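# Fetch utility cart into yellow bay and close door

## Task

Go to the adjoining room, get the utility cart, and leave it parked in the yellow bay so that each of its four wheels sits fully inside the tape and none touches the tape. The cart's load must remain aboard with no part of it overhanging the cart's edges. Afterwards, close the sliding door completely. The door must never be slammed, whether opening or closing, and the robot must not fall or be left leaning; either one means failure. The result must stay in place without the robot holding it.

## Robot and tools

Robot: a Hello Robot Stretch 4 with one arm. It has an omni-wheel base, a lift that rides up a mast, an arm that telescopes forward, a three-joint wrist (yaw, pitch, roll) and a two-finger gripper. It stands about 1.6 m tall; the base edge is no more than 0.23 m from the base origin. Loose objects may occasionally get a brief shove from outside.

Frames: the base frame sits on the floor beneath the base centre, x ahead, y to the left, z up. hand_pose is reported in this frame, for a point between the open fingertips; with all wrist joints at 0 its axes line up with the base frame. The printed value may be a bit off. The odometry frame is where the base frame was when the scene began.

execute_actions(actions, cameras): actions is a list holding one action or nothing (an empty list only reports state and images). An action may contain base, joints, or both, plus optional pace and contact_limits; alternatively it contains only end_of_arm. Motions in one action start together and may end at different times.
- base: one command only, each a relative offset from where the base last measured itself (not a pose). translate_m: straight drive in metres, forward positive, -2 to 2. strafe_m: sideways metres, left positive, -2 to 2. rotate_rad: spin in place in radians, counter-clockwise (left) positive, -3.2 to 3.2.
- joints: a dictionary of absolute target positions keyed by joint name. lift_m 0 to 1.2 m; arm_m 0 to 0.55 m extension; wrist_yaw_rad -1.134 to 4.276 (0 points ahead, positive turns left, 3.14 is folded back, above 3.4 the arm may block it); wrist_pitch_rad -1.117 to 4.259 (0 level, 1.57 pointing down); wrist_roll_rad -1.117 to 4.259 (0 keeps fingers level, positive turns clockwise seen from behind); gripper_m -0.038 to 0.141, the fingertip gap in metres (negative means fingers squeeze each other). Done tolerances: lift and arm ±0.004, yaw and roll ±0.02, pitch ±0.05, gripper ±0.004. Joint targets outside a range are clipped and reported; any other bad value or unknown key rejects the call with no motion. One action runs at most 15 s.
- pace: "slow", "default", "fast" or "max" (default if absent). Base top speeds 0.1/0.3/0.4/0.6 m/s and 1/2/3/4 rad/s respectively; with lift above 0.2 m these are reduced, down to 0.3 m/s and 1 rad/s at 1.2 m.
- contact_limits: {"arm_m": value} from 0 (gentlest) to 0.75 (firmest), default 0.5; how hard the arm may push before stopping.
- end_of_arm: "enable_torque" re-powers any wrist or gripper motor that shut off; it then holds position.
- cameras: list from head_camera, head_left_camera, head_right_camera, wrist_camera, or "all"; omitted/null gives all, [] gives none. The pictures line lists the image order.
Anything not mentioned in an action may keep pushing toward its earlier target without the status showing it. If a result reports a stop, remaining execute_actions, wait and finished_scene calls in the same reply are skipped.

wait(seconds): 0 to 10; commands nothing, returns state and images.
zoom_image(camera, region): region [x0, y0, x1, y1] in pixels of that camera's latest full image, top-left origin, at most 504 by 504.
finished_scene(scene): give the current scene number; irreversible; reports success. The goal must already hold and stay held. Replying with no tool call ends everything.

Results: base_status and joint_status per motion: "done" (for the base, wheels turned the full amount even if slipping), "off_target" (stopped short, may still push), "contact_stop_at_<key>" (met resistance; that part goes slack, so a lift may sag under load or a base may roll), "limit_stop_at_<name>", "time_out", "torque_fault" (wrist/gripper motor overloaded and went limp until enable_torque). After these the old target is dropped. "limit_stop_at_tilt" means a lean over 6 degrees; lift, arm and wheels go slack and ignore commands until it eases. "limit_stop_at_own_body" guards self-collision, likely with pitch below -0.2 and roll below -0.4 or above 4. on_its_own lists things not commanded in this call; "held at" is a held target, not the actual position. lidar_m: 12 distances in metres, 30-degree sectors, first straight ahead then counter-clockwise (4th left, 7th behind, 10th right); "-" is nothing seen or closer than 0.25 m; it sees from about 0.15 m up, misses glass, thin legs and much behind. wrist_depth_mm: 7x7 grid of median depths 100 to 2000 mm, row by row from top left. base_odometry counts wheel turns; heading -3.142 to 3.142, left positive. If turned_by_wheels and turned_by_imu differ by more than about 0.1 rad, a collision or slip happened and heading has drifted by roughly that difference. base_tilt in degrees, forward and right positive, with a fixed offset up to 1.5. motor_effort is percent of max, positive toward higher joint values, peak in brackets; for wheel_0, wheel_1, wheel_2 positive turns the base right. A resting effort outside its rest range suggests pushing or carrying.

Gripping: command a gap below the object's width; a firm squeeze shows in gripper effort, a light one rarely does. Squeezing pulls the object toward the wrist. Stuck fingertips on a surface: raise the lift.

Cameras: head_camera at the mast top looking forward and down (turn the base to look around); head_left_camera and head_right_camera are fisheyes aimed more steeply down, showing base and arm; wrist_camera looks along the fingers.

Cautions: to unfold at the start, send lift_m 0.4 with wrist_yaw_rad 0 together. Do not turn or drive holding over 1 kg with arm_m above 0.2, especially fast. Steady pushes or pulls with a high gripper or firm contact limit can tip the robot. Move the door gently, avoid hard hits, drops and slips, and keep the cart's load aboard. Fewer seconds of robot motion is better.

Each tool is called after ">>>" as name(argument=value, ...) on one line, values as JSON.

## Session

>>> execute_actions(actions=[])

Scene clock: 0.00 s.
base_odometry: x=+0.000 y=+0.000 heading=+0.000 (m, m, rad; odometry frame)
turned_by_wheels: +0.000 (rad since the last result)
turned_by_imu: +0.000 (rad since the last result)
base_tilt: forward=-0.4 right=+0.2 (deg)
lidar_m: 0.87 1.03 0.86 0.86 1.02 1.08 1.09 1.29 2.26 1.67 1.05 0.84
base_status: not commanded
joint_positions: lift_m=+0.248 arm_m=-0.003 wrist_yaw_rad=+3.143 wrist_pitch_rad=+0.018 wrist_roll_rad=+0.015 gripper_m=+0.057
joint_status: not commanded
motor_effort: lift_m=+18 arm_m=+0 wrist_yaw_rad=-2 wrist_pitch_rad=-7 wrist_roll_rad=+0 gripper_m=-3 wheel_0=+1 wheel_1=+0 wheel_2=+0 (%)
hand_pose: x=-0.1202 y=+0.0870 z=+0.4205 quat_wxyz=(-0.001, -0.009, +0.008, +1.000) (m; base frame)
wrist_depth_mm: - 137 1281 1281 1182 1098 1025 / - 121 159 1281 1160 1098 1042 / - 123 161 1229 1182 1118 1042 / 111 138 224 1255 1182 1118 1042 / 222 1464 1336 1281 1182 1098 1060 / 1537 1464 195 1281 192 1098 1042 / 1060 1042 1138 144 1098 991 1042
pictures: head_camera, head_left_camera, head_right_camera, wrist_camera
Images, in order (width x height): head_camera 420x560, head_left_camera 420x672, head_right_camera 420x672, wrist_camera 616x392.

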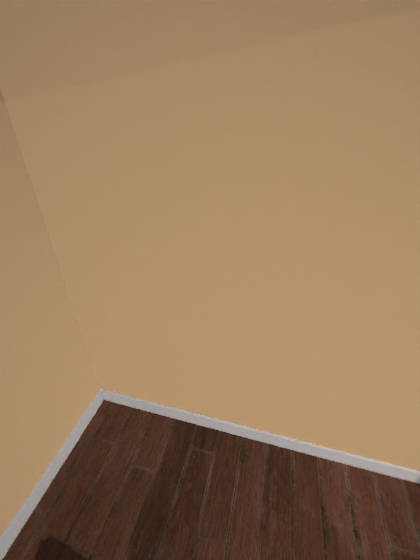

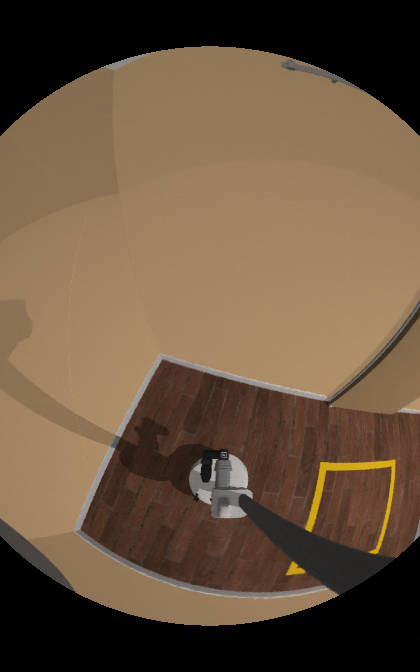

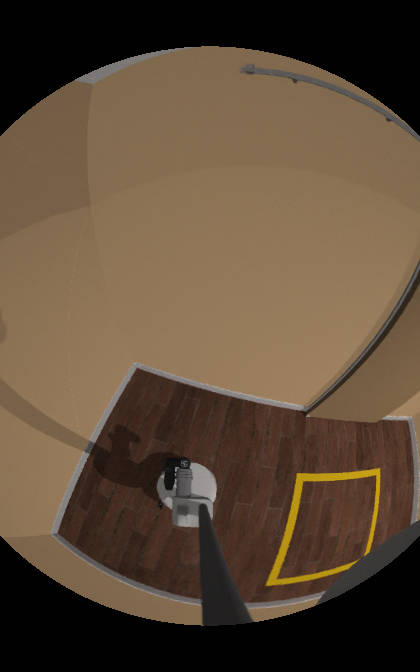

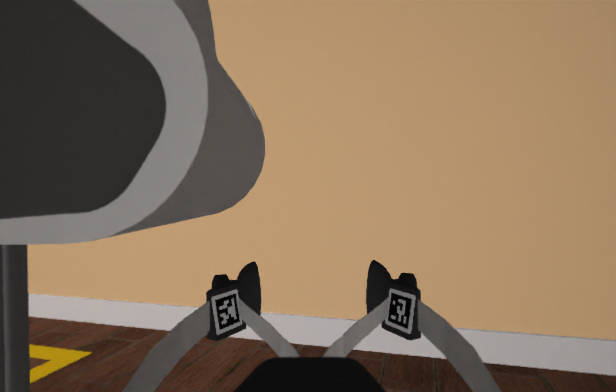

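>>> execute_actions(actions=[{"base":{"rotate_rad":-1.0}}])

>>> execute_actions(actions=[{"base":{"rotate_rad":-1.0}}])

Scene clock: 5.20 s.
base_odometry: x=+0.000 y=+0.000 heading=-0.999 (m, m, rad; odometry frame)
turned_by_wheels: -0.999 (rad since the last result)
turned_by_imu: -1.007 (rad since the last result)
base_tilt: forward=-0.4 right=+0.2 (deg)
lidar_m: 1.01 0.86 0.89 0.98 0.85 0.86 1.08 1.08 1.07 1.33 2.49 1.52
base_status: done
joint_positions: lift_m=+0.248 arm_m=-0.003 wrist_yaw_rad=+3.143 wrist_pitch_rad=+0.018 wrist_roll_rad=+0.015 gripper_m=+0.057
joint_status: not commanded
motor_effort: lift_m=+18(18) arm_m=+0(0) wrist_yaw_rad=-2(2) wrist_pitch_rad=-7(8) wrist_roll_rad=+0(1) gripper_m=-5(1) wheel_0=+3(5) wheel_1=+3(11) wheel_2=+3(7) (%)
hand_pose: x=-0.1202 y=+0.0870 z=+0.4205 quat_wxyz=(-0.001, -0.009, +0.008, +1.000) (m; base frame)
wrist_depth_mm: - 137 1397 1366 1098 904 768 / - 122 159 1366 1098 904 788 / - 122 161 1397 1118 917 788 / 111 138 223 1397 1118 904 778 / 221 1182 1397 1430 1098 917 768 / 1060 1182 195 1366 192 904 788 / 1042 1042 1160 144 1060 854 788
pictures: head_camera, head_left_camera, head_right_camera, wrist_camera
Images, in order (width x height): head_camera 420x560, head_left_camera 420x672, head_right_camera 420x672, wrist_camera 616x392.

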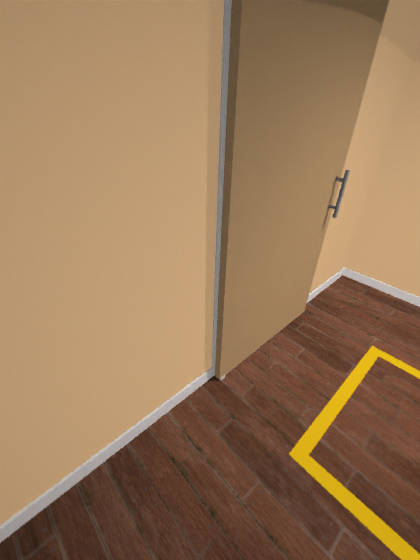

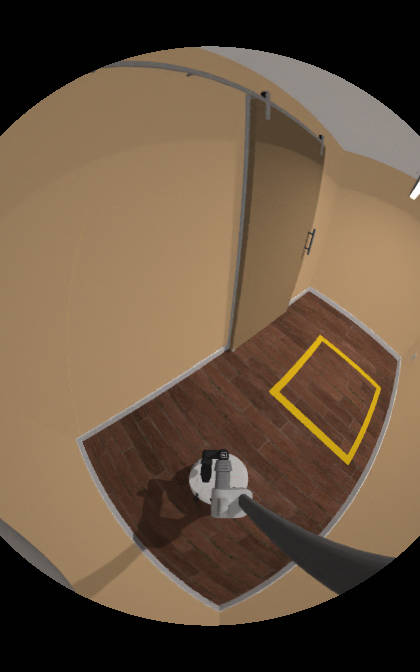

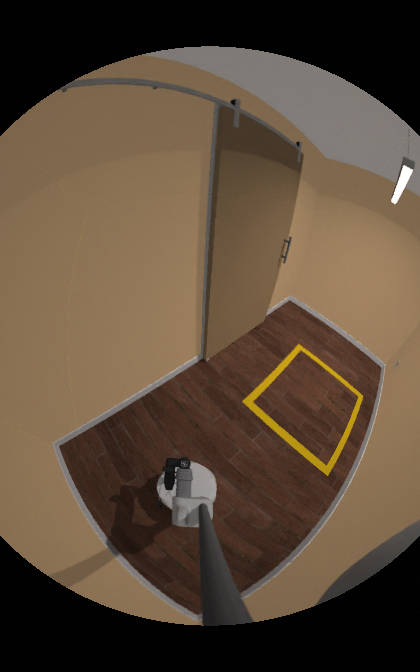

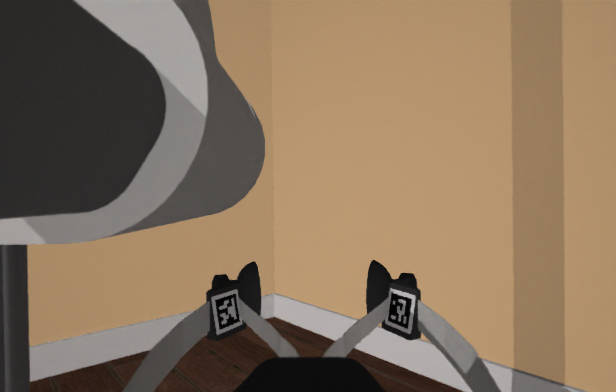

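Scene clock: 6.90 s.
base_odometry: x=+0.000 y=+0.000 heading=-1.999 (m, m, rad; odometry frame)
turned_by_wheels: -1.000 (rad since the last result)
turned_by_imu: -1.006 (rad since the last result)
base_tilt: forward=-0.3 right=+0.2 (deg)
lidar_m: 2.74 1.43 0.98 0.88 0.90 0.97 0.87 0.87 1.10 1.08 1.09 1.35
base_status: done
joint_positions: lift_m=+0.248 arm_m=-0.003 wrist_yaw_rad=+3.143 wrist_pitch_rad=+0.018 wrist_roll_rad=+0.015 gripper_m=+0.057
joint_status: not commanded
motor_effort: lift_m=+18(18) arm_m=+0(0) wrist_yaw_rad=-2(2) wrist_pitch_rad=-9(8) wrist_roll_rad=+0(0) gripper_m=-2(3) wheel_0=+1(6) wheel_1=+1(12) wheel_2=+1(7) (%)
hand_pose: x=-0.1202 y=+0.0870 z=+0.4205 quat_wxyz=(-0.001, -0.009, +0.008, +1.000) (m; base frame)
wrist_depth_mm: - 137 1008 1025 1078 1098 1060 / - 121 160 1042 1078 1098 1078 / - 122 161 1042 1060 1098 1060 / 111 138 224 1042 1078 1118 1060 / 221 976 1008 1042 1078 1098 1060 / 931 976 195 1042 192 1118 1078 / 946 946 976 144 1060 1008 1008
pictures: head_camera, head_left_camera, head_right_camera, wrist_camera
Images, in order (width x height): head_camera 420x560, head_left_camera 420x672, head_right_camera 420x672, wrist_camera 616x392.

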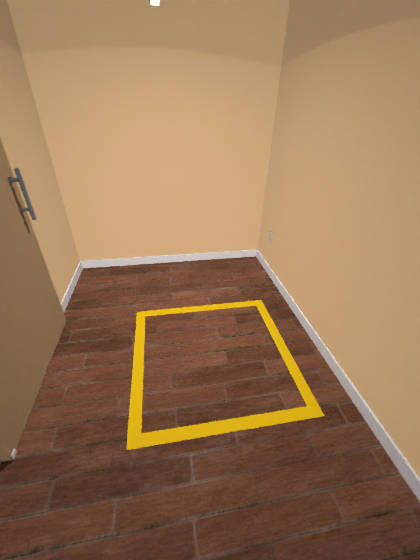

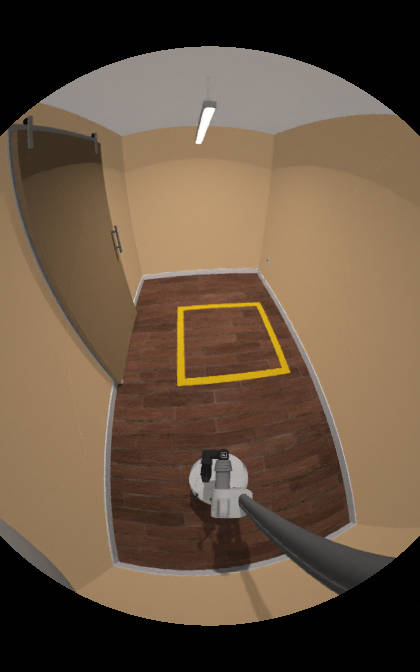

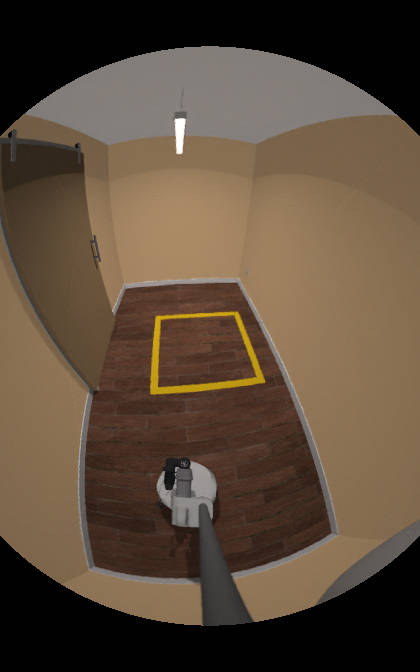

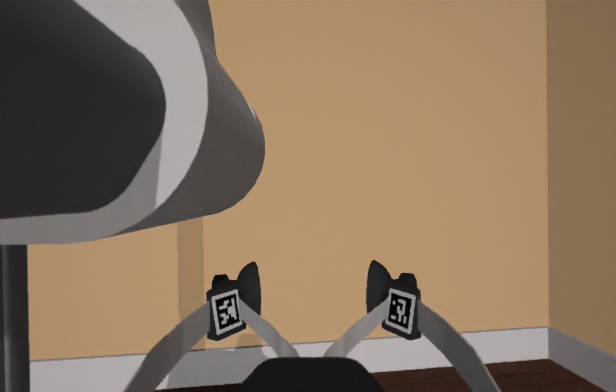

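>>> execute_actions(actions=[{"base":{"rotate_rad":1.7},"joints":{"lift_m":0.8,"wrist_yaw_rad":0,"gripper_m":0.13}}], cameras=[])

>>> execute_actions(actions=[{"base":{"strafe_m":-1.6}}])

Scene clock: 24.53 s.
base_odometry: x=+0.000 y=+0.000 heading=-0.300 (m, m, rad; odometry frame)
turned_by_wheels: +1.700 (rad since the last result)
turned_by_imu: +1.708 (rad since the last result)
base_tilt: forward=-0.5 right=+0.2 (deg)
lidar_m: 0.88 0.91 0.90 0.86 0.85 1.14 1.08 1.12 1.52 2.85 1.23 0.92
base_status: done
joint_positions: lift_m=+0.800 arm_m=-0.003 wrist_yaw_rad=+0.000 wrist_pitch_rad=+0.018 wrist_roll_rad=+0.015 gripper_m=+0.130
joint_status: all done
motor_effort: lift_m=+22(21) arm_m=+0(0) wrist_yaw_rad=-3(6) wrist_pitch_rad=-4(5) wrist_roll_rad=+0(0) gripper_m=-4(6) wheel_0=-1(6) wheel_1=-2(9) wheel_2=-2(9) (%)
hand_pose: x=+0.4568 y=-0.0873 z=+0.9726 quat_wxyz=(+1.000, +0.008, +0.009, +0.000) (m; base frame)
wrist_depth_mm: 676 668 683 683 683 691 683 / 668 668 676 668 691 683 691 / 676 691 683 691 691 691 683 / 676 683 683 683 691 691 691 / 691 691 691 691 691 699 691 / 676 683 683 699 691 209 691 / 683 691 683 144 691 691 691
pictures: none
No camera images: the call's "cameras" was empty. Leave "cameras" out to get every camera's image.

Scene clock: 31.20 s.
base_odometry: x=-0.473 y=-1.529 heading=-0.300 (m, m, rad; odometry frame)
turned_by_wheels: +0.000 (rad since the last result)
turned_by_imu: +0.002 (rad since the last result)
base_tilt: forward=-0.5 right=+0.2 (deg)
lidar_m: 0.85 0.89 1.29 2.46 1.55 1.09 1.03 1.08 1.30 1.24 1.29 0.84
base_status: done
joint_positions: lift_m=+0.800 arm_m=-0.003 wrist_yaw_rad=+0.000 wrist_pitch_rad=+0.018 wrist_roll_rad=+0.015 gripper_m=+0.130
joint_status: not commanded
motor_effort: lift_m=+21(22) arm_m=+0(0) wrist_yaw_rad=-2(3) wrist_pitch_rad=-11(8) wrist_roll_rad=+0(0) gripper_m=+0(1) wheel_0=+0(8) wheel_1=-1(10) wheel_2=+0(1) (%)
hand_pose: x=+0.4568 y=-0.0874 z=+0.9727 quat_wxyz=(+1.000, +0.008, +0.009, +0.000) (m; base frame)
wrist_depth_mm: 654 661 668 654 668 732 741 / 661 661 668 661 661 732 741 / 668 668 668 668 676 741 741 / 668 668 661 668 668 750 750 / 668 661 668 668 661 732 741 / 668 661 676 676 676 210 741 / 683 661 668 144 668 676 741
pictures: head_camera, head_left_camera, head_right_camera, wrist_camera
Images, in order (width x height): head_camera 420x560, head_left_camera 420x672, head_right_camera 420x672, wrist_camera 616x392.

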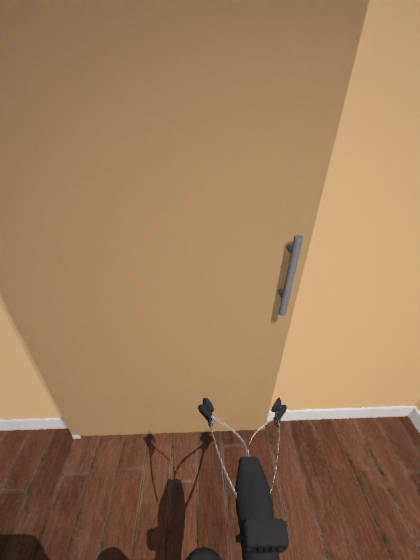

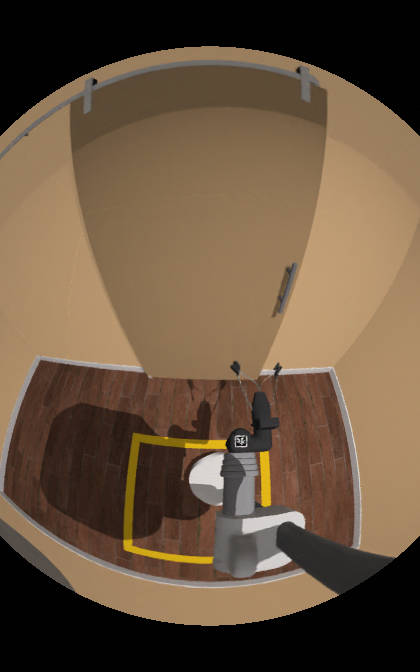

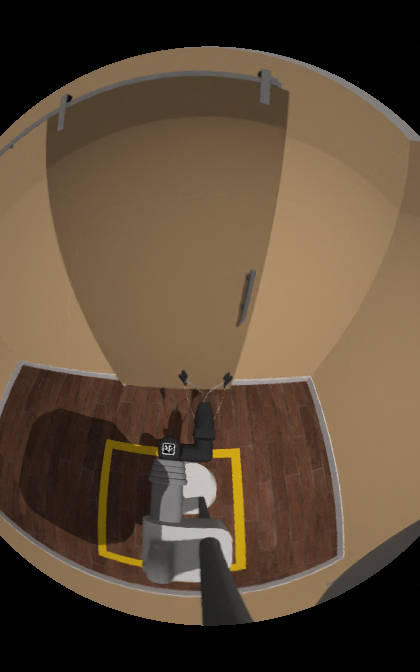

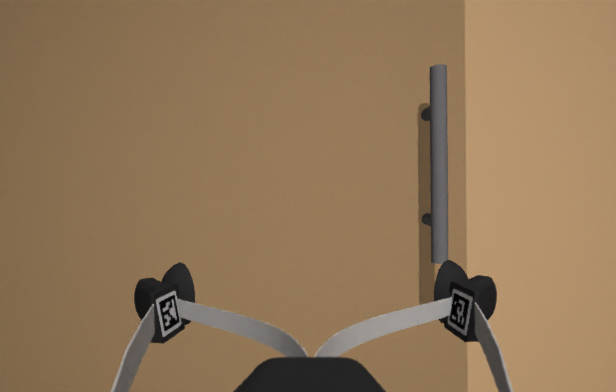

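>>> execute_actions(actions=[{"base":{"strafe_m":-0.18},"joints":{"lift_m":0.93,"arm_m":0.15}}], cameras=["wrist_camera","head_left_camera"])

Scene clock: 38.63 s.
base_odometry: x=-0.526 y=-1.701 heading=-0.300 (m, m, rad; odometry frame)
turned_by_wheels: +0.000 (rad since the last result)
turned_by_imu: -0.001 (rad since the last result)
base_tilt: forward=-0.3 right=+0.1 (deg)
lidar_m: 0.81 0.90 1.23 2.63 1.51 1.09 1.04 1.07 1.12 1.05 1.09 0.99
base_status: done
joint_positions: lift_m=+0.930 arm_m=+0.149 wrist_yaw_rad=+0.000 wrist_pitch_rad=+0.018 wrist_roll_rad=+0.015 gripper_m=+0.130
joint_status: all done
motor_effort: lift_m=+22(20) arm_m=+6(5) wrist_yaw_rad=-2(3) wrist_pitch_rad=-5(5) wrist_roll_rad=+0(0) gripper_m=+1(0) wheel_0=+0(8) wheel_1=-2(7) wheel_2=+0(0) (%)
hand_pose: x=+0.6083 y=-0.0874 z=+1.1026 quat_wxyz=(+1.000, +0.008, +0.009, +0.000) (m; base frame)
wrist_depth_mm: 508 512 512 521 585 591 585 / 512 512 517 521 585 580 585 / 517 521 521 521 585 585 597 / 521 517 517 521 597 591 591 / 517 521 517 517 591 597 585 / 517 517 521 521 521 211 585 / 521 525 517 144 591 591 603
pictures: head_left_camera, wrist_camera
Images, in order (width x height): head_left_camera 420x672, wrist_camera 616x392.

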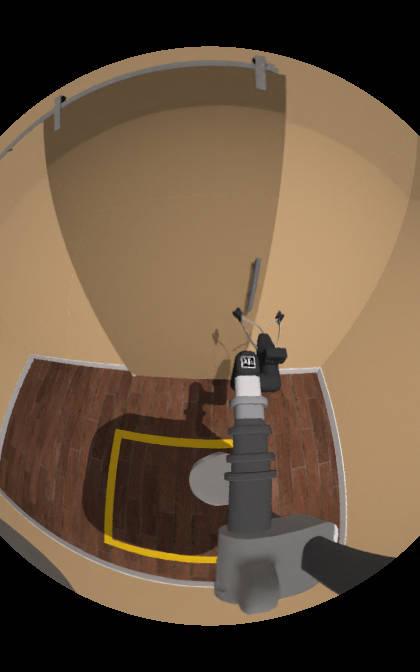

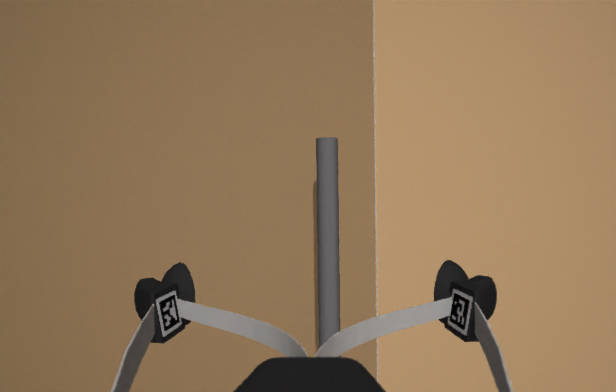

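>>> execute_actions(actions=[{"joints":{"arm_m":0.36},"contact_limits":{"arm_m":0.2}}], cameras=["wrist_camera","head_left_camera"])

Scene clock: 43.90 s.
base_odometry: x=-0.526 y=-1.701 heading=-0.300 (m, m, rad; odometry frame)
turned_by_wheels: +0.000 (rad since the last result)
turned_by_imu: -0.001 (rad since the last result)
base_tilt: forward=-0.4 right=+0.2 (deg)
lidar_m: 0.81 0.90 1.24 2.61 1.55 1.08 1.02 1.07 1.11 1.06 1.11 0.97
base_status: not commanded
joint_positions: lift_m=+0.930 arm_m=+0.359 wrist_yaw_rad=+0.000 wrist_pitch_rad=+0.018 wrist_roll_rad=+0.015 gripper_m=+0.130
joint_status: all done
motor_effort: lift_m=+22(22) arm_m=+6(6) wrist_yaw_rad=-2(2) wrist_pitch_rad=-6(7) wrist_roll_rad=+0(0) gripper_m=-2(1) wheel_0=+0(0) wheel_1=-1(1) wheel_2=+0(0) (%)
contact_limits: arm_m 0.2
hand_pose: x=+0.8183 y=-0.0874 z=+1.1026 quat_wxyz=(+1.000, +0.008, +0.009, +0.000) (m; base frame)
wrist_depth_mm: 301 304 303 307 304 370 375 / 304 304 304 306 307 373 375 / 304 304 306 307 307 377 377 / 303 307 307 307 307 377 377 / 306 304 304 307 309 377 377 / 306 304 307 309 244 210 379 / 306 309 306 144 310 375 382
pictures: head_left_camera, wrist_camera
Images, in order (width x height): head_left_camera 420x672, wrist_camera 616x392.

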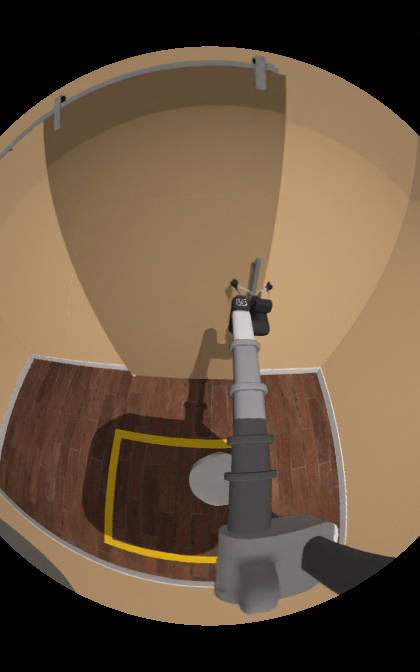

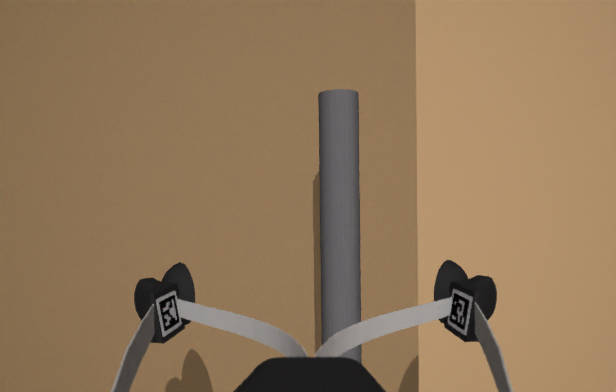

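>>> execute_actions(actions=[{"joints":{"arm_m":0.40},"contact_limits":{"arm_m":0.2}}], cameras=[])

>>> execute_actions(actions=[{"joints":{"gripper_m":0.0}}], cameras=["wrist_camera"])

>>> execute_actions(actions=[{"base":{"strafe_m":0.3},"pace":"slow"}], cameras=["wrist_camera","head_left_camera"])

Scene clock: 51.47 s.
base_odometry: x=-0.526 y=-1.701 heading=-0.300 (m, m, rad; odometry frame)
turned_by_wheels: +0.000 (rad since the last result)
turned_by_imu: -0.001 (rad since the last result)
base_tilt: forward=-0.4 right=+0.2 (deg)
lidar_m: 0.84 0.92 1.23 2.63 1.54 1.10 1.02 1.10 1.11 1.06 1.09 0.98
base_status: not commanded
joint_positions: lift_m=+0.930 arm_m=+0.399 wrist_yaw_rad=+0.000 wrist_pitch_rad=+0.018 wrist_roll_rad=+0.015 gripper_m=+0.130
joint_status: all done
motor_effort: lift_m=+22(22) arm_m=+6(7) wrist_yaw_rad=-2(2) wrist_pitch_rad=-7(6) wrist_roll_rad=+0(0) gripper_m=-1(1) wheel_0=+0(0) wheel_1=-1(1) wheel_2=+0(0) (%)
contact_limits: arm_m 0.2
hand_pose: x=+0.8583 y=-0.0874 z=+1.1026 quat_wxyz=(+1.000, +0.008, +0.009, +0.000) (m; base frame)
wrist_depth_mm: 263 262 263 265 265 334 332 / 263 265 264 265 265 334 332 / 264 265 264 265 266 334 330 / 265 265 266 265 267 334 334 / 266 266 265 266 266 334 338 / 267 266 266 267 212 210 338 / 266 267 266 144 268 336 336
pictures: none
No camera images: the call's "cameras" was empty. Leave "cameras" out to get every camera's image.

Scene clock: 53.67 s.
base_odometry: x=-0.526 y=-1.701 heading=-0.302 (m, m, rad; odometry frame)
turned_by_wheels: -0.001 (rad since the last result)
turned_by_imu: -0.002 (rad since the last result)
base_tilt: forward=-0.3 right=+0.2 (deg)
lidar_m: 0.79 0.91 1.23 2.63 1.53 1.09 1.02 1.07 1.15 1.06 1.10 0.99
base_status: not commanded
joint_positions: lift_m=+0.930 arm_m=+0.400 wrist_yaw_rad=-0.009 wrist_pitch_rad=+0.018 wrist_roll_rad=+0.015 gripper_m=+0.001
joint_status: all done
on_its_own: wrist_yaw_rad is at rest, and its effort (+22) is outside its rest range (-13 to +13)
motor_effort: lift_m=+22(22) arm_m=+3(6) wrist_yaw_rad=+22(27) wrist_pitch_rad=-7(8) wrist_roll_rad=-1(1) gripper_m=-20(19) wheel_0=-11(11) wheel_1=-5(5) wheel_2=-4(4) (%)
hand_pose: x=+0.8581 y=-0.0899 z=+1.1026 quat_wxyz=(+1.000, +0.008, +0.009, -0.004) (m; base frame)
wrist_depth_mm: 258 259 262 263 265 336 338 / 258 262 263 263 266 338 336 / 258 262 263 201 266 336 338 / 259 262 263 200 265 338 340 / 260 262 264 200 268 338 342 / 262 263 263 199 187 340 342 / 260 262 266 196 270 338 342
pictures: wrist_camera
Images, in order (width x height): wrist_camera 616x392.

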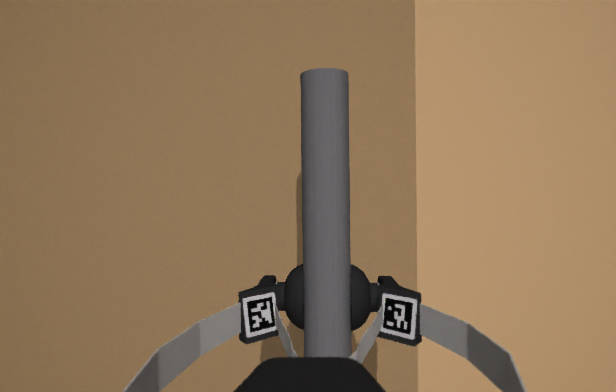

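Scene clock: 57.80 s.
base_odometry: x=-0.436 y=-1.415 heading=-0.302 (m, m, rad; odometry frame)
turned_by_wheels: -0.001 (rad since the last result)
turned_by_imu: -0.030 (rad since the last result)
base_tilt: forward=-0.4 right=+0.2 (deg)
lidar_m: 0.81 0.88 1.13 2.33 1.60 1.10 1.04 1.08 1.44 1.36 1.40 1.03
base_status: done
joint_positions: lift_m=+0.930 arm_m=+0.400 wrist_yaw_rad=-0.006 wrist_pitch_rad=+0.018 wrist_roll_rad=+0.015 gripper_m=+0.000
joint_status: not commanded
on_its_own: wrist_yaw_rad is at rest, and its effort (+14) is outside its rest range (-13 to +13)
motor_effort: lift_m=+22(22) arm_m=+2(2) wrist_yaw_rad=+14(58) wrist_pitch_rad=-7(8) wrist_roll_rad=+0(0) gripper_m=-11(21) wheel_0=-4(31) wheel_1=+0(13) wheel_2=-7(15) (%)
hand_pose: x=+0.8585 y=-0.0891 z=+1.1026 quat_wxyz=(+1.000, +0.008, +0.009, -0.003) (m; base frame)
wrist_depth_mm: 240 243 246 248 252 - 1921 / 241 243 246 186 252 - 1863 / 241 243 248 186 253 - 1808 / 243 245 248 187 254 - 1756 / 243 246 248 190 255 - 1863 / 244 245 196 189 187 - 1921 / 244 244 250 182 256 - 1808
pictures: head_left_camera, wrist_camera
Images, in order (width x height): head_left_camera 420x672, wrist_camera 616x392.

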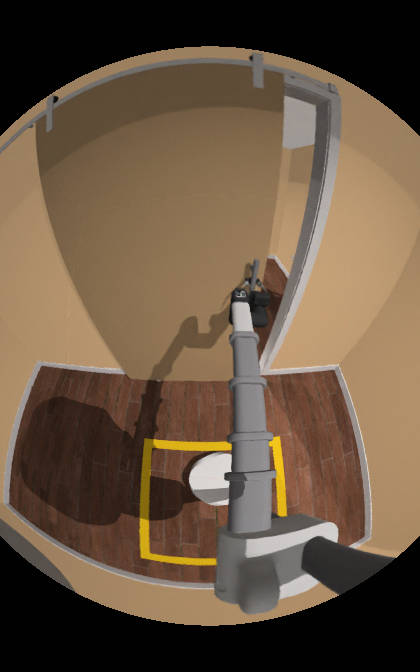

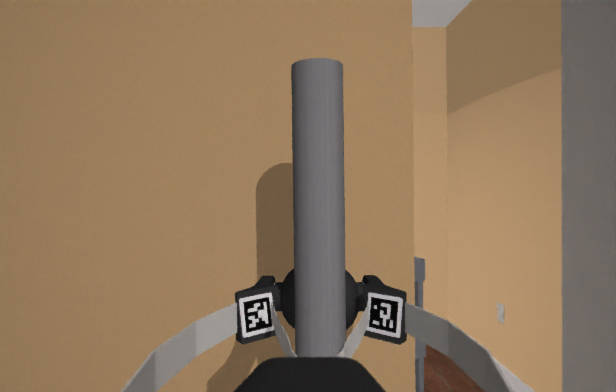

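>>> execute_actions(actions=[{"base":{"rotate_rad":0.03},"pace":"slow"}], cameras=[])

>>> execute_actions(actions=[{"base":{"strafe_m":0.5},"pace":"slow"}], cameras=["head_right_camera","head_left_camera"])

Scene clock: 66.10 s.
base_odometry: x=-0.436 y=-1.415 heading=-0.276 (m, m, rad; odometry frame)
turned_by_wheels: +0.027 (rad since the last result)
turned_by_imu: +0.025 (rad since the last result)
base_tilt: forward=-0.4 right=+0.2 (deg)
lidar_m: 0.80 0.87 1.18 2.34 1.56 1.11 1.04 1.09 1.43 1.35 1.39 1.01
base_status: done
joint_positions: lift_m=+0.930 arm_m=+0.400 wrist_yaw_rad=-0.015 wrist_pitch_rad=+0.018 wrist_roll_rad=+0.015 gripper_m=+0.000
joint_status: not commanded
on_its_own: wrist_yaw_rad is at rest, and its effort (+41) is outside its rest range (-13 to +13)
motor_effort: lift_m=+22(22) arm_m=+2(2) wrist_yaw_rad=+41(44) wrist_pitch_rad=-8(7) wrist_roll_rad=+0(0) gripper_m=-11(15) wheel_0=-18(18) wheel_1=-10(13) wheel_2=-13(13) (%)
hand_pose: x=+0.8576 y=-0.0918 z=+1.1026 quat_wxyz=(+1.000, +0.008, +0.009, -0.008) (m; base frame)
wrist_depth_mm: 240 242 244 247 248 - 1863 / 239 242 244 246 249 - 1808 / 241 242 244 247 251 - 1808 / 241 244 247 247 251 - 1863 / 242 244 247 247 250 - 1863 / 243 244 247 185 182 - 1863 / 242 245 246 180 251 - 1863
pictures: none
No camera images: the call's "cameras" was empty. Leave "cameras" out to get every camera's image.

Scene clock: 72.23 s.
base_odometry: x=-0.299 y=-0.934 heading=-0.277 (m, m, rad; odometry frame)
turned_by_wheels: -0.001 (rad since the last result)
turned_by_imu: -0.184 (rad since the last result)
base_tilt: forward=-1.1 right=+0.5 (deg)
lidar_m: 0.79 0.76 0.97 1.88 1.89 1.25 1.11 1.10 1.30 1.81 1.62 1.24
base_status: done
joint_positions: lift_m=+0.930 arm_m=+0.399 wrist_yaw_rad=-0.014 wrist_pitch_rad=+0.025 wrist_roll_rad=+0.014 gripper_m=+0.000
joint_status: not commanded
on_its_own: wrist_yaw_rad is at rest, and its effort (+39) is outside its rest range (-13 to +13); wrist_pitch_rad is at rest, and its effort (-29) is outside its rest range (-23 to +23)
motor_effort: lift_m=+22(22) arm_m=+6(6) wrist_yaw_rad=+39(62) wrist_pitch_rad=-29(36) wrist_roll_rad=+3(3) gripper_m=-5(19) wheel_0=-1(31) wheel_1=+4(9) wheel_2=-17(21) (%)
hand_pose: x=+0.8571 y=-0.0916 z=+1.1005 quat_wxyz=(+1.000, +0.007, +0.013, -0.007) (m; base frame)
wrist_depth_mm: 202 211 220 231 243 - 1921 / 202 212 222 168 243 - 1756 / 203 212 222 170 246 - 1863 / 203 213 223 171 245 - 1863 / 203 213 223 172 246 - 1921 / 203 213 187 173 182 - 1921 / 204 209 222 148 247 - 1921
pictures: head_left_camera, head_right_camera
Images, in order (width x height): head_left_camera 420x672, head_right_camera 420x672.

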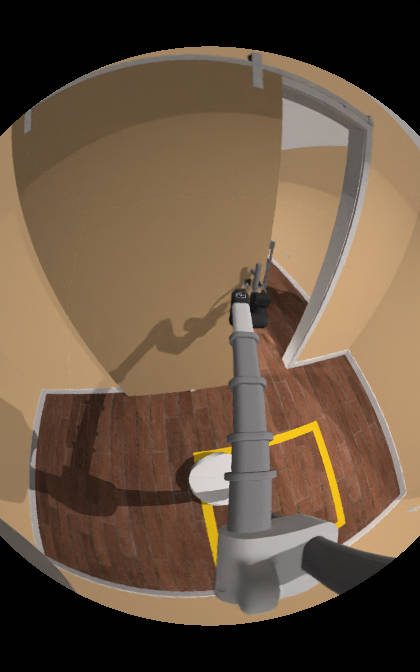

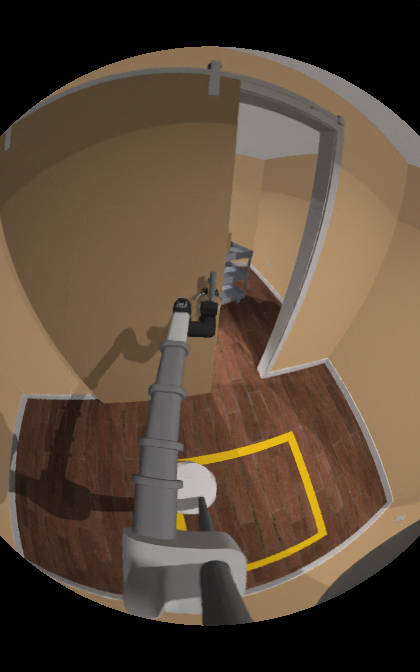

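>>> execute_actions(actions=[{"base":{"rotate_rad":0.25},"pace":"slow"}], cameras=["head_left_camera"])

>>> execute_actions(actions=[{"base":{"strafe_m":0.3},"pace":"slow"}], cameras=["head_left_camera"])

Scene clock: 88.67 s.
base_odometry: x=-0.300 y=-0.934 heading=-0.028 (m, m, rad; odometry frame)
turned_by_wheels: +0.248 (rad since the last result)
turned_by_imu: +0.084 (rad since the last result)
base_tilt: forward=-2.5 right=+1.4 (deg)
lidar_m: 0.78 0.80 1.02 1.94 1.80 1.20 1.09 1.12 1.38 1.76 1.44 1.17
base_status: done
joint_positions: lift_m=+0.930 arm_m=+0.399 wrist_yaw_rad=-0.022 wrist_pitch_rad=+0.041 wrist_roll_rad=+0.015 gripper_m=+0.000
joint_status: not commanded
on_its_own: wrist_yaw_rad is at rest, and its effort (+61) is outside its rest range (-13 to +13); wrist_pitch_rad is at rest, and its effort (-72) is outside its rest range (-23 to +23)
motor_effort: lift_m=+22(22) arm_m=+8(8) wrist_yaw_rad=+61(65) wrist_pitch_rad=-72(81) wrist_roll_rad=+1(2) gripper_m=-3(4) wheel_0=-1(1) wheel_1=+1(7) wheel_2=-21(31) (%)
hand_pose: x=+0.8558 y=-0.0937 z=+1.0960 quat_wxyz=(+1.000, +0.008, +0.020, -0.011) (m; base frame)
wrist_depth_mm: 206 211 217 224 233 - 1983 / 206 213 218 224 234 - - / 206 211 218 159 234 - - / 207 213 220 160 235 - 1983 / 207 213 220 162 235 - 1921 / 208 213 218 163 182 - - / 207 213 220 151 236 - -
pictures: head_left_camera
Images, in order (width x height): head_left_camera 420x672.

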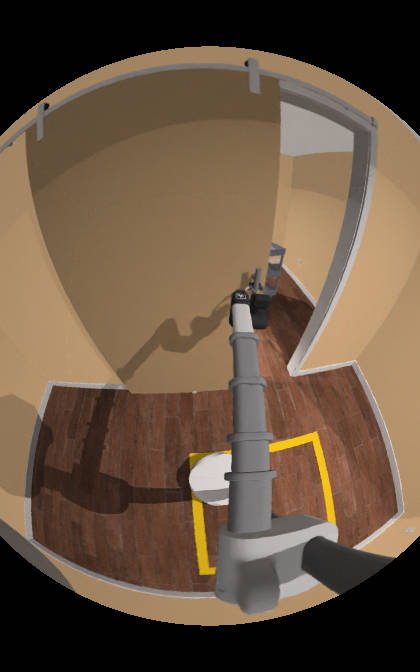

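Scene clock: 92.80 s.
base_odometry: x=-0.292 y=-0.634 heading=-0.030 (m, m, rad; odometry frame)
turned_by_wheels: -0.001 (rad since the last result)
turned_by_imu: -0.290 (rad since the last result)
base_tilt: forward=-3.2 right=+1.8 (deg)
lidar_m: 0.69 0.66 0.73 1.23 1.74 1.54 1.22 1.17 1.27 1.89 1.95 1.28
base_status: done
joint_positions: lift_m=+0.930 arm_m=+0.399 wrist_yaw_rad=-0.015 wrist_pitch_rad=+0.026 wrist_roll_rad=+0.015 gripper_m=+0.000
joint_status: not commanded
on_its_own: base_tilt is 3.2 degrees off its reading at the scene's start (forward=-0.4 right=+0.2); wrist_yaw_rad is at rest, and its effort (+41) is outside its rest range (-13 to +13); wrist_pitch_rad is at rest, and its effort (-29) is outside its rest range (-23 to +23)
motor_effort: lift_m=+22(22) arm_m=+7(8) wrist_yaw_rad=+41(61) wrist_pitch_rad=-29(81) wrist_roll_rad=+1(1) gripper_m=-3(6) wheel_0=-2(2) wheel_1=+3(11) wheel_2=-18(23) (%)
hand_pose: x=+0.8567 y=-0.0918 z=+1.1003 quat_wxyz=(+1.000, +0.007, +0.013, -0.008) (m; base frame)
wrist_depth_mm: 181 196 213 237 - - 1618 / 181 196 213 235 - 1983 1618 / 180 195 213 170 - - 1661 / 178 194 213 161 - - 1618 / 178 193 211 161 - - 1618 / 178 193 202 162 188 - 1708 / 177 188 206 146 - 1921 1708
pictures: head_left_camera
Images, in order (width x height): head_left_camera 420x672.

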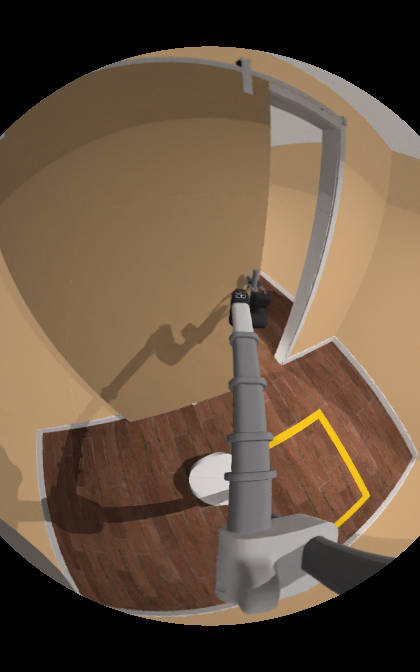

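>>> execute_actions(actions=[{"joints":{"gripper_m":0.13}}], cameras=[])

>>> execute_actions(actions=[{"joints":{"arm_m":0.0}}], cameras=[])

>>> execute_actions(actions=[{"base":{"rotate_rad":1.97},"joints":{"wrist_yaw_rad":-0.8}}])

Scene clock: 102.90 s.
base_odometry: x=-0.292 y=-0.634 heading=-0.030 (m, m, rad; odometry frame)
turned_by_wheels: +0.000 (rad since the last result)
turned_by_imu: -0.001 (rad since the last result)
base_tilt: forward=-3.1 right=+1.7 (deg)
lidar_m: 0.70 0.67 0.74 1.22 1.75 1.54 1.22 1.17 1.27 1.90 1.96 1.28
base_status: not commanded
joint_positions: lift_m=+0.930 arm_m=+0.399 wrist_yaw_rad=-0.014 wrist_pitch_rad=+0.026 wrist_roll_rad=+0.015 gripper_m=+0.130
joint_status: all done
on_its_own: base_tilt is 3.1 degrees off its reading at the scene's start (forward=-0.4 right=+0.2); wrist_yaw_rad is at rest, and its effort (+40) is outside its rest range (-13 to +13); wrist_pitch_rad is at rest, and its effort (-31) is outside its rest range (-23 to +23)
motor_effort: lift_m=+22(22) arm_m=+7(7) wrist_yaw_rad=+40(41) wrist_pitch_rad=-31(29) wrist_roll_rad=+1(1) gripper_m=+1(5) wheel_0=-1(1) wheel_1=+3(3) wheel_2=-18(18) (%)
hand_pose: x=+0.8568 y=-0.0916 z=+1.1003 quat_wxyz=(+1.000, +0.007, +0.013, -0.007) (m; base frame)
wrist_depth_mm: 181 196 213 236 - - 1618 / 180 195 214 235 - - 1576 / 180 195 212 224 - - 1661 / 180 195 213 162 - - 1618 / 178 194 211 162 - - 1661 / 178 193 202 163 190 - 1661 / 177 188 207 148 - 1863 1661
pictures: none
No camera images: the call's "cameras" was empty. Leave "cameras" out to get every camera's image.

Scene clock: 105.20 s.
base_odometry: x=-0.291 y=-0.634 heading=-0.028 (m, m, rad; odometry frame)
turned_by_wheels: +0.001 (rad since the last result)
turned_by_imu: -0.041 (rad since the last result)
base_tilt: forward=-0.4 right=+0.3 (deg)
lidar_m: 0.66 0.66 0.72 1.13 1.75 1.68 1.29 1.24 1.34 1.92 1.95 1.24
base_status: not commanded
joint_positions: lift_m=+0.930 arm_m=+0.001 wrist_yaw_rad=+0.000 wrist_pitch_rad=+0.018 wrist_roll_rad=+0.015 gripper_m=+0.130
joint_status: all done
motor_effort: lift_m=+18(22) arm_m=-6(6) wrist_yaw_rad=-2(39) wrist_pitch_rad=-5(29) wrist_roll_rad=-1(0) gripper_m=-1(1) wheel_0=+0(9) wheel_1=+0(6) wheel_2=+1(18) (%)
hand_pose: x=+0.4604 y=-0.0874 z=+1.1029 quat_wxyz=(+1.000, +0.008, +0.009, +0.000) (m; base frame)
wrist_depth_mm: 430 469 517 564 - - 917 / 433 466 517 569 - - 931 / 433 466 508 554 - - 917 / 430 469 517 554 - - 931 / 436 466 517 559 - 1008 931 / 436 459 500 549 - 211 946 / 433 459 512 145 - 976 946
pictures: none
No camera images: the call's "cameras" was empty. Leave "cameras" out to get every camera's image.

Scene clock: 107.57 s.
base_odometry: x=-0.291 y=-0.634 heading=+1.941 (m, m, rad; odometry frame)
turned_by_wheels: +1.970 (rad since the last result)
turned_by_imu: +1.981 (rad since the last result)
base_tilt: forward=-0.4 right=+0.2 (deg)
lidar_m: 1.75 1.77 1.32 1.22 1.30 1.70 1.94 1.26 0.71 0.65 0.67 1.00
base_status: done
joint_positions: lift_m=+0.930 arm_m=+0.001 wrist_yaw_rad=-0.800 wrist_pitch_rad=+0.018 wrist_roll_rad=+0.015 gripper_m=+0.130
joint_status: all done
motor_effort: lift_m=+18(18) arm_m=-5(6) wrist_yaw_rad=-2(9) wrist_pitch_rad=-6(8) wrist_roll_rad=-1(1) gripper_m=-3(1) wheel_0=+0(6) wheel_1=-4(7) wheel_2=+0(7) (%)
hand_pose: x=+0.3102 y=-0.2678 z=+1.1029 quat_wxyz=(+0.921, +0.010, +0.006, -0.389) (m; base frame)
wrist_depth_mm: 1430 1464 1078 854 634 544 480 / 1430 1397 1078 831 640 549 477 / 1430 1430 1098 854 640 554 488 / 1430 1464 1098 866 647 549 484 / 1430 1499 1078 854 640 544 484 / 1397 1464 976 866 603 210 488 / 1366 1366 1118 145 621 525 488
pictures: head_camera, head_left_camera, head_right_camera, wrist_camera
Images, in order (width x height): head_camera 420x560, head_left_camera 420x672, head_right_camera 420x672, wrist_camera 616x392.

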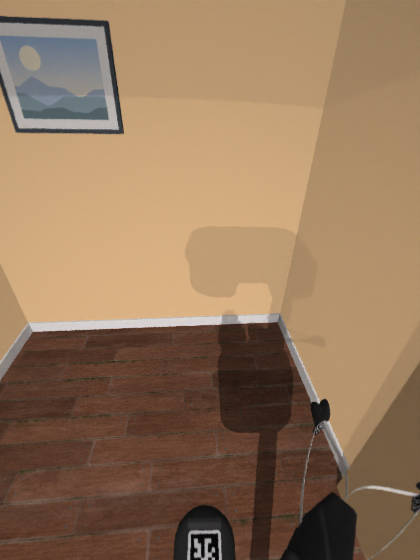

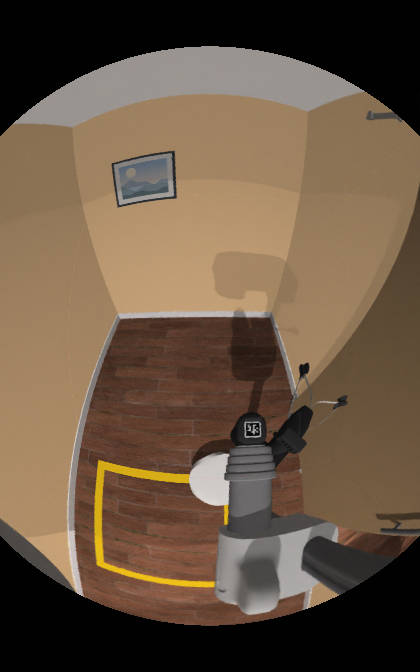

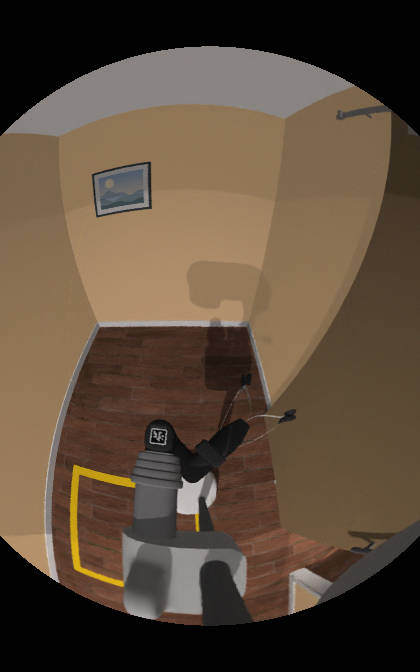

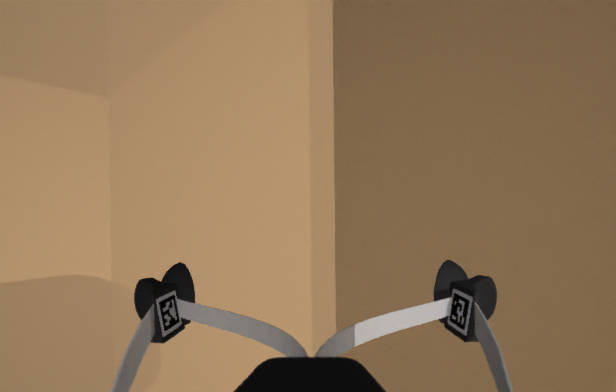

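>>> execute_actions(actions=[{"base":{"translate_m":-0.75}}], cameras=[])

>>> execute_actions(actions=[{"base":{"strafe_m":-0.2}}])

Scene clock: 119.37 s.
base_odometry: x=-0.020 y=-1.333 heading=+1.941 (m, m, rad; odometry frame)
turned_by_wheels: +0.000 (rad since the last result)
turned_by_imu: +0.000 (rad since the last result)
base_tilt: forward=-0.5 right=+0.2 (deg)
lidar_m: 2.48 1.82 1.28 1.19 1.25 1.30 1.20 1.19 0.82 0.91 0.73 0.96
base_status: done
joint_positions: lift_m=+0.930 arm_m=+0.001 wrist_yaw_rad=-0.800 wrist_pitch_rad=+0.018 wrist_roll_rad=+0.015 gripper_m=+0.130
joint_status: not commanded
motor_effort: lift_m=+18(18) arm_m=-6(6) wrist_yaw_rad=-2(3) wrist_pitch_rad=-8(7) wrist_roll_rad=+0(1) gripper_m=+2(1) wheel_0=+0(5) wheel_1=-1(6) wheel_2=-2(10) (%)
hand_pose: x=+0.3102 y=-0.2678 z=+1.1029 quat_wxyz=(+0.921, +0.010, +0.006, -0.389) (m; base frame)
wrist_depth_mm: 1921 1537 1042 831 691 580 - / - 1537 1025 820 683 585 - / - 1537 1042 831 691 603 - / 1983 1618 1042 831 691 580 - / - 1576 1042 820 699 564 - / - 1618 960 842 668 210 - / - 1499 1060 144 676 569 -
pictures: none
No camera images: the call's "cameras" was empty. Leave "cameras" out to get every camera's image.

Scene clock: 121.30 s.
base_odometry: x=+0.167 y=-1.261 heading=+1.941 (m, m, rad; odometry frame)
turned_by_wheels: +0.000 (rad since the last result)
turned_by_imu: +0.000 (rad since the last result)
base_tilt: forward=-0.4 right=+0.2 (deg)
lidar_m: 1.89 2.13 1.46 1.39 1.44 1.28 1.18 0.88 0.65 1.63 0.53 0.68
base_status: done
joint_positions: lift_m=+0.930 arm_m=+0.001 wrist_yaw_rad=-0.800 wrist_pitch_rad=+0.018 wrist_roll_rad=+0.015 gripper_m=+0.130
joint_status: not commanded
motor_effort: lift_m=+18(18) arm_m=-6(6) wrist_yaw_rad=-3(2) wrist_pitch_rad=-9(6) wrist_roll_rad=+0(0) gripper_m=-1(1) wheel_0=-1(8) wheel_1=+0(7) wheel_2=-1(2) (%)
hand_pose: x=+0.3102 y=-0.2678 z=+1.1029 quat_wxyz=(+0.921, +0.010, +0.006, -0.389) (m; base frame)
wrist_depth_mm: 1708 931 691 554 459 418 - / 1618 917 691 559 462 421 - / 1661 931 699 559 452 415 - / 1661 946 715 559 439 424 - / 1708 931 707 569 445 427 - / 1808 960 640 569 399 209 - / 1708 891 715 144 433 418 -
pictures: head_camera, head_left_camera, head_right_camera, wrist_camera
Images, in order (width x height): head_camera 420x560, head_left_camera 420x672, head_right_camera 420x672, wrist_camera 616x392.

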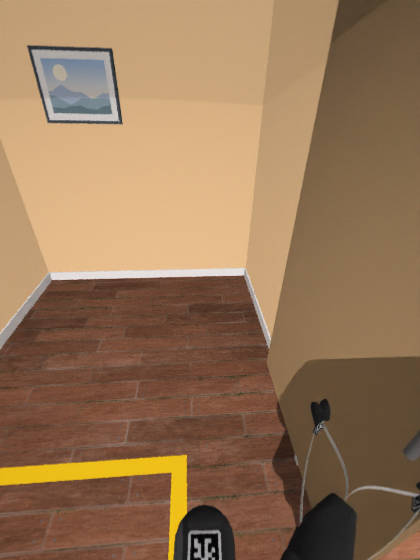

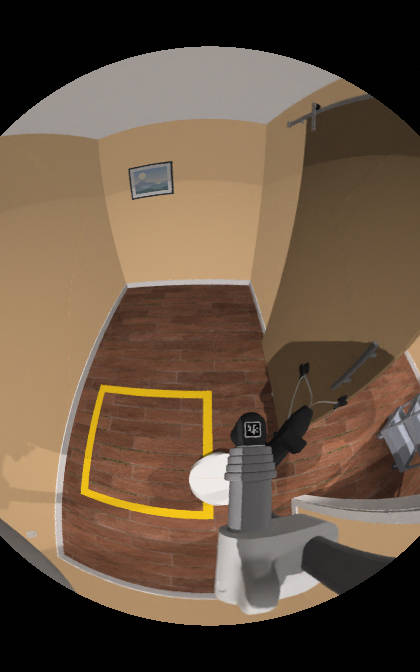

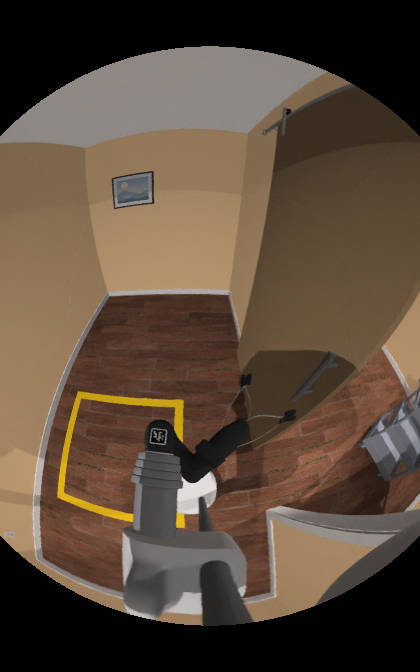

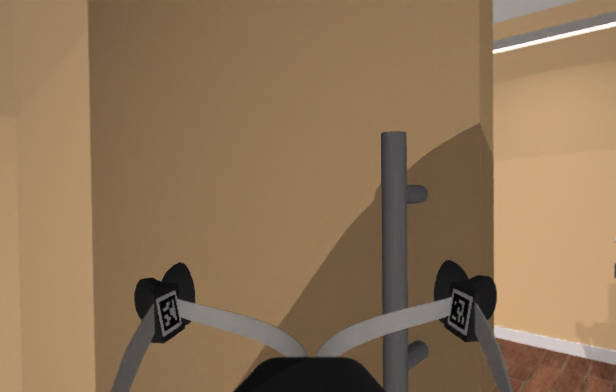

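>>> execute_actions(actions=[{"base":{"strafe_m":-0.13},"pace":"slow"}], cameras=["wrist_camera"])

Scene clock: 134.87 s.
base_odometry: x=+0.288 y=-1.214 heading=+1.941 (m, m, rad; odometry frame)
turned_by_wheels: +0.000 (rad since the last result)
turned_by_imu: -0.001 (rad since the last result)
base_tilt: forward=-0.5 right=+0.2 (deg)
lidar_m: 1.29 2.34 1.65 1.50 1.60 1.27 1.18 0.69 0.50 1.52 0.47 0.45
base_status: done
joint_positions: lift_m=+0.930 arm_m=+0.001 wrist_yaw_rad=-0.800 wrist_pitch_rad=+0.018 wrist_roll_rad=+0.015 gripper_m=+0.130
joint_status: not commanded
motor_effort: lift_m=+18(18) arm_m=-6(6) wrist_yaw_rad=-2(2) wrist_pitch_rad=-9(7) wrist_roll_rad=+1(0) gripper_m=-1(3) wheel_0=+2(7) wheel_1=-1(9) wheel_2=-1(1) (%)
hand_pose: x=+0.3102 y=-0.2678 z=+1.1029 quat_wxyz=(+0.921, +0.010, +0.006, -0.389) (m; base frame)
wrist_depth_mm: 991 640 477 379 324 - - / 991 634 480 382 325 - - / 1008 634 480 359 325 - - / 991 654 484 355 327 - - / 991 661 480 355 330 - - / 1008 661 436 357 315 208 - / 1042 603 492 144 320 - -
pictures: wrist_camera
Images, in order (width x height): wrist_camera 616x392.

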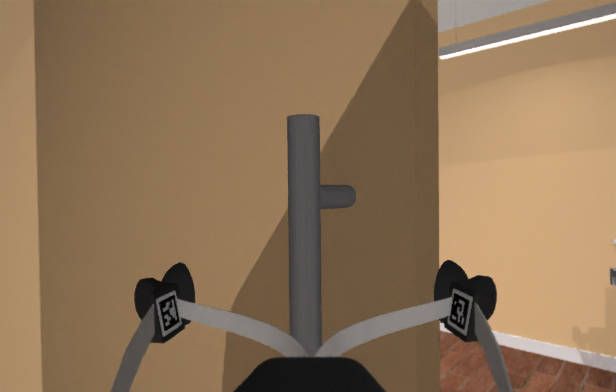

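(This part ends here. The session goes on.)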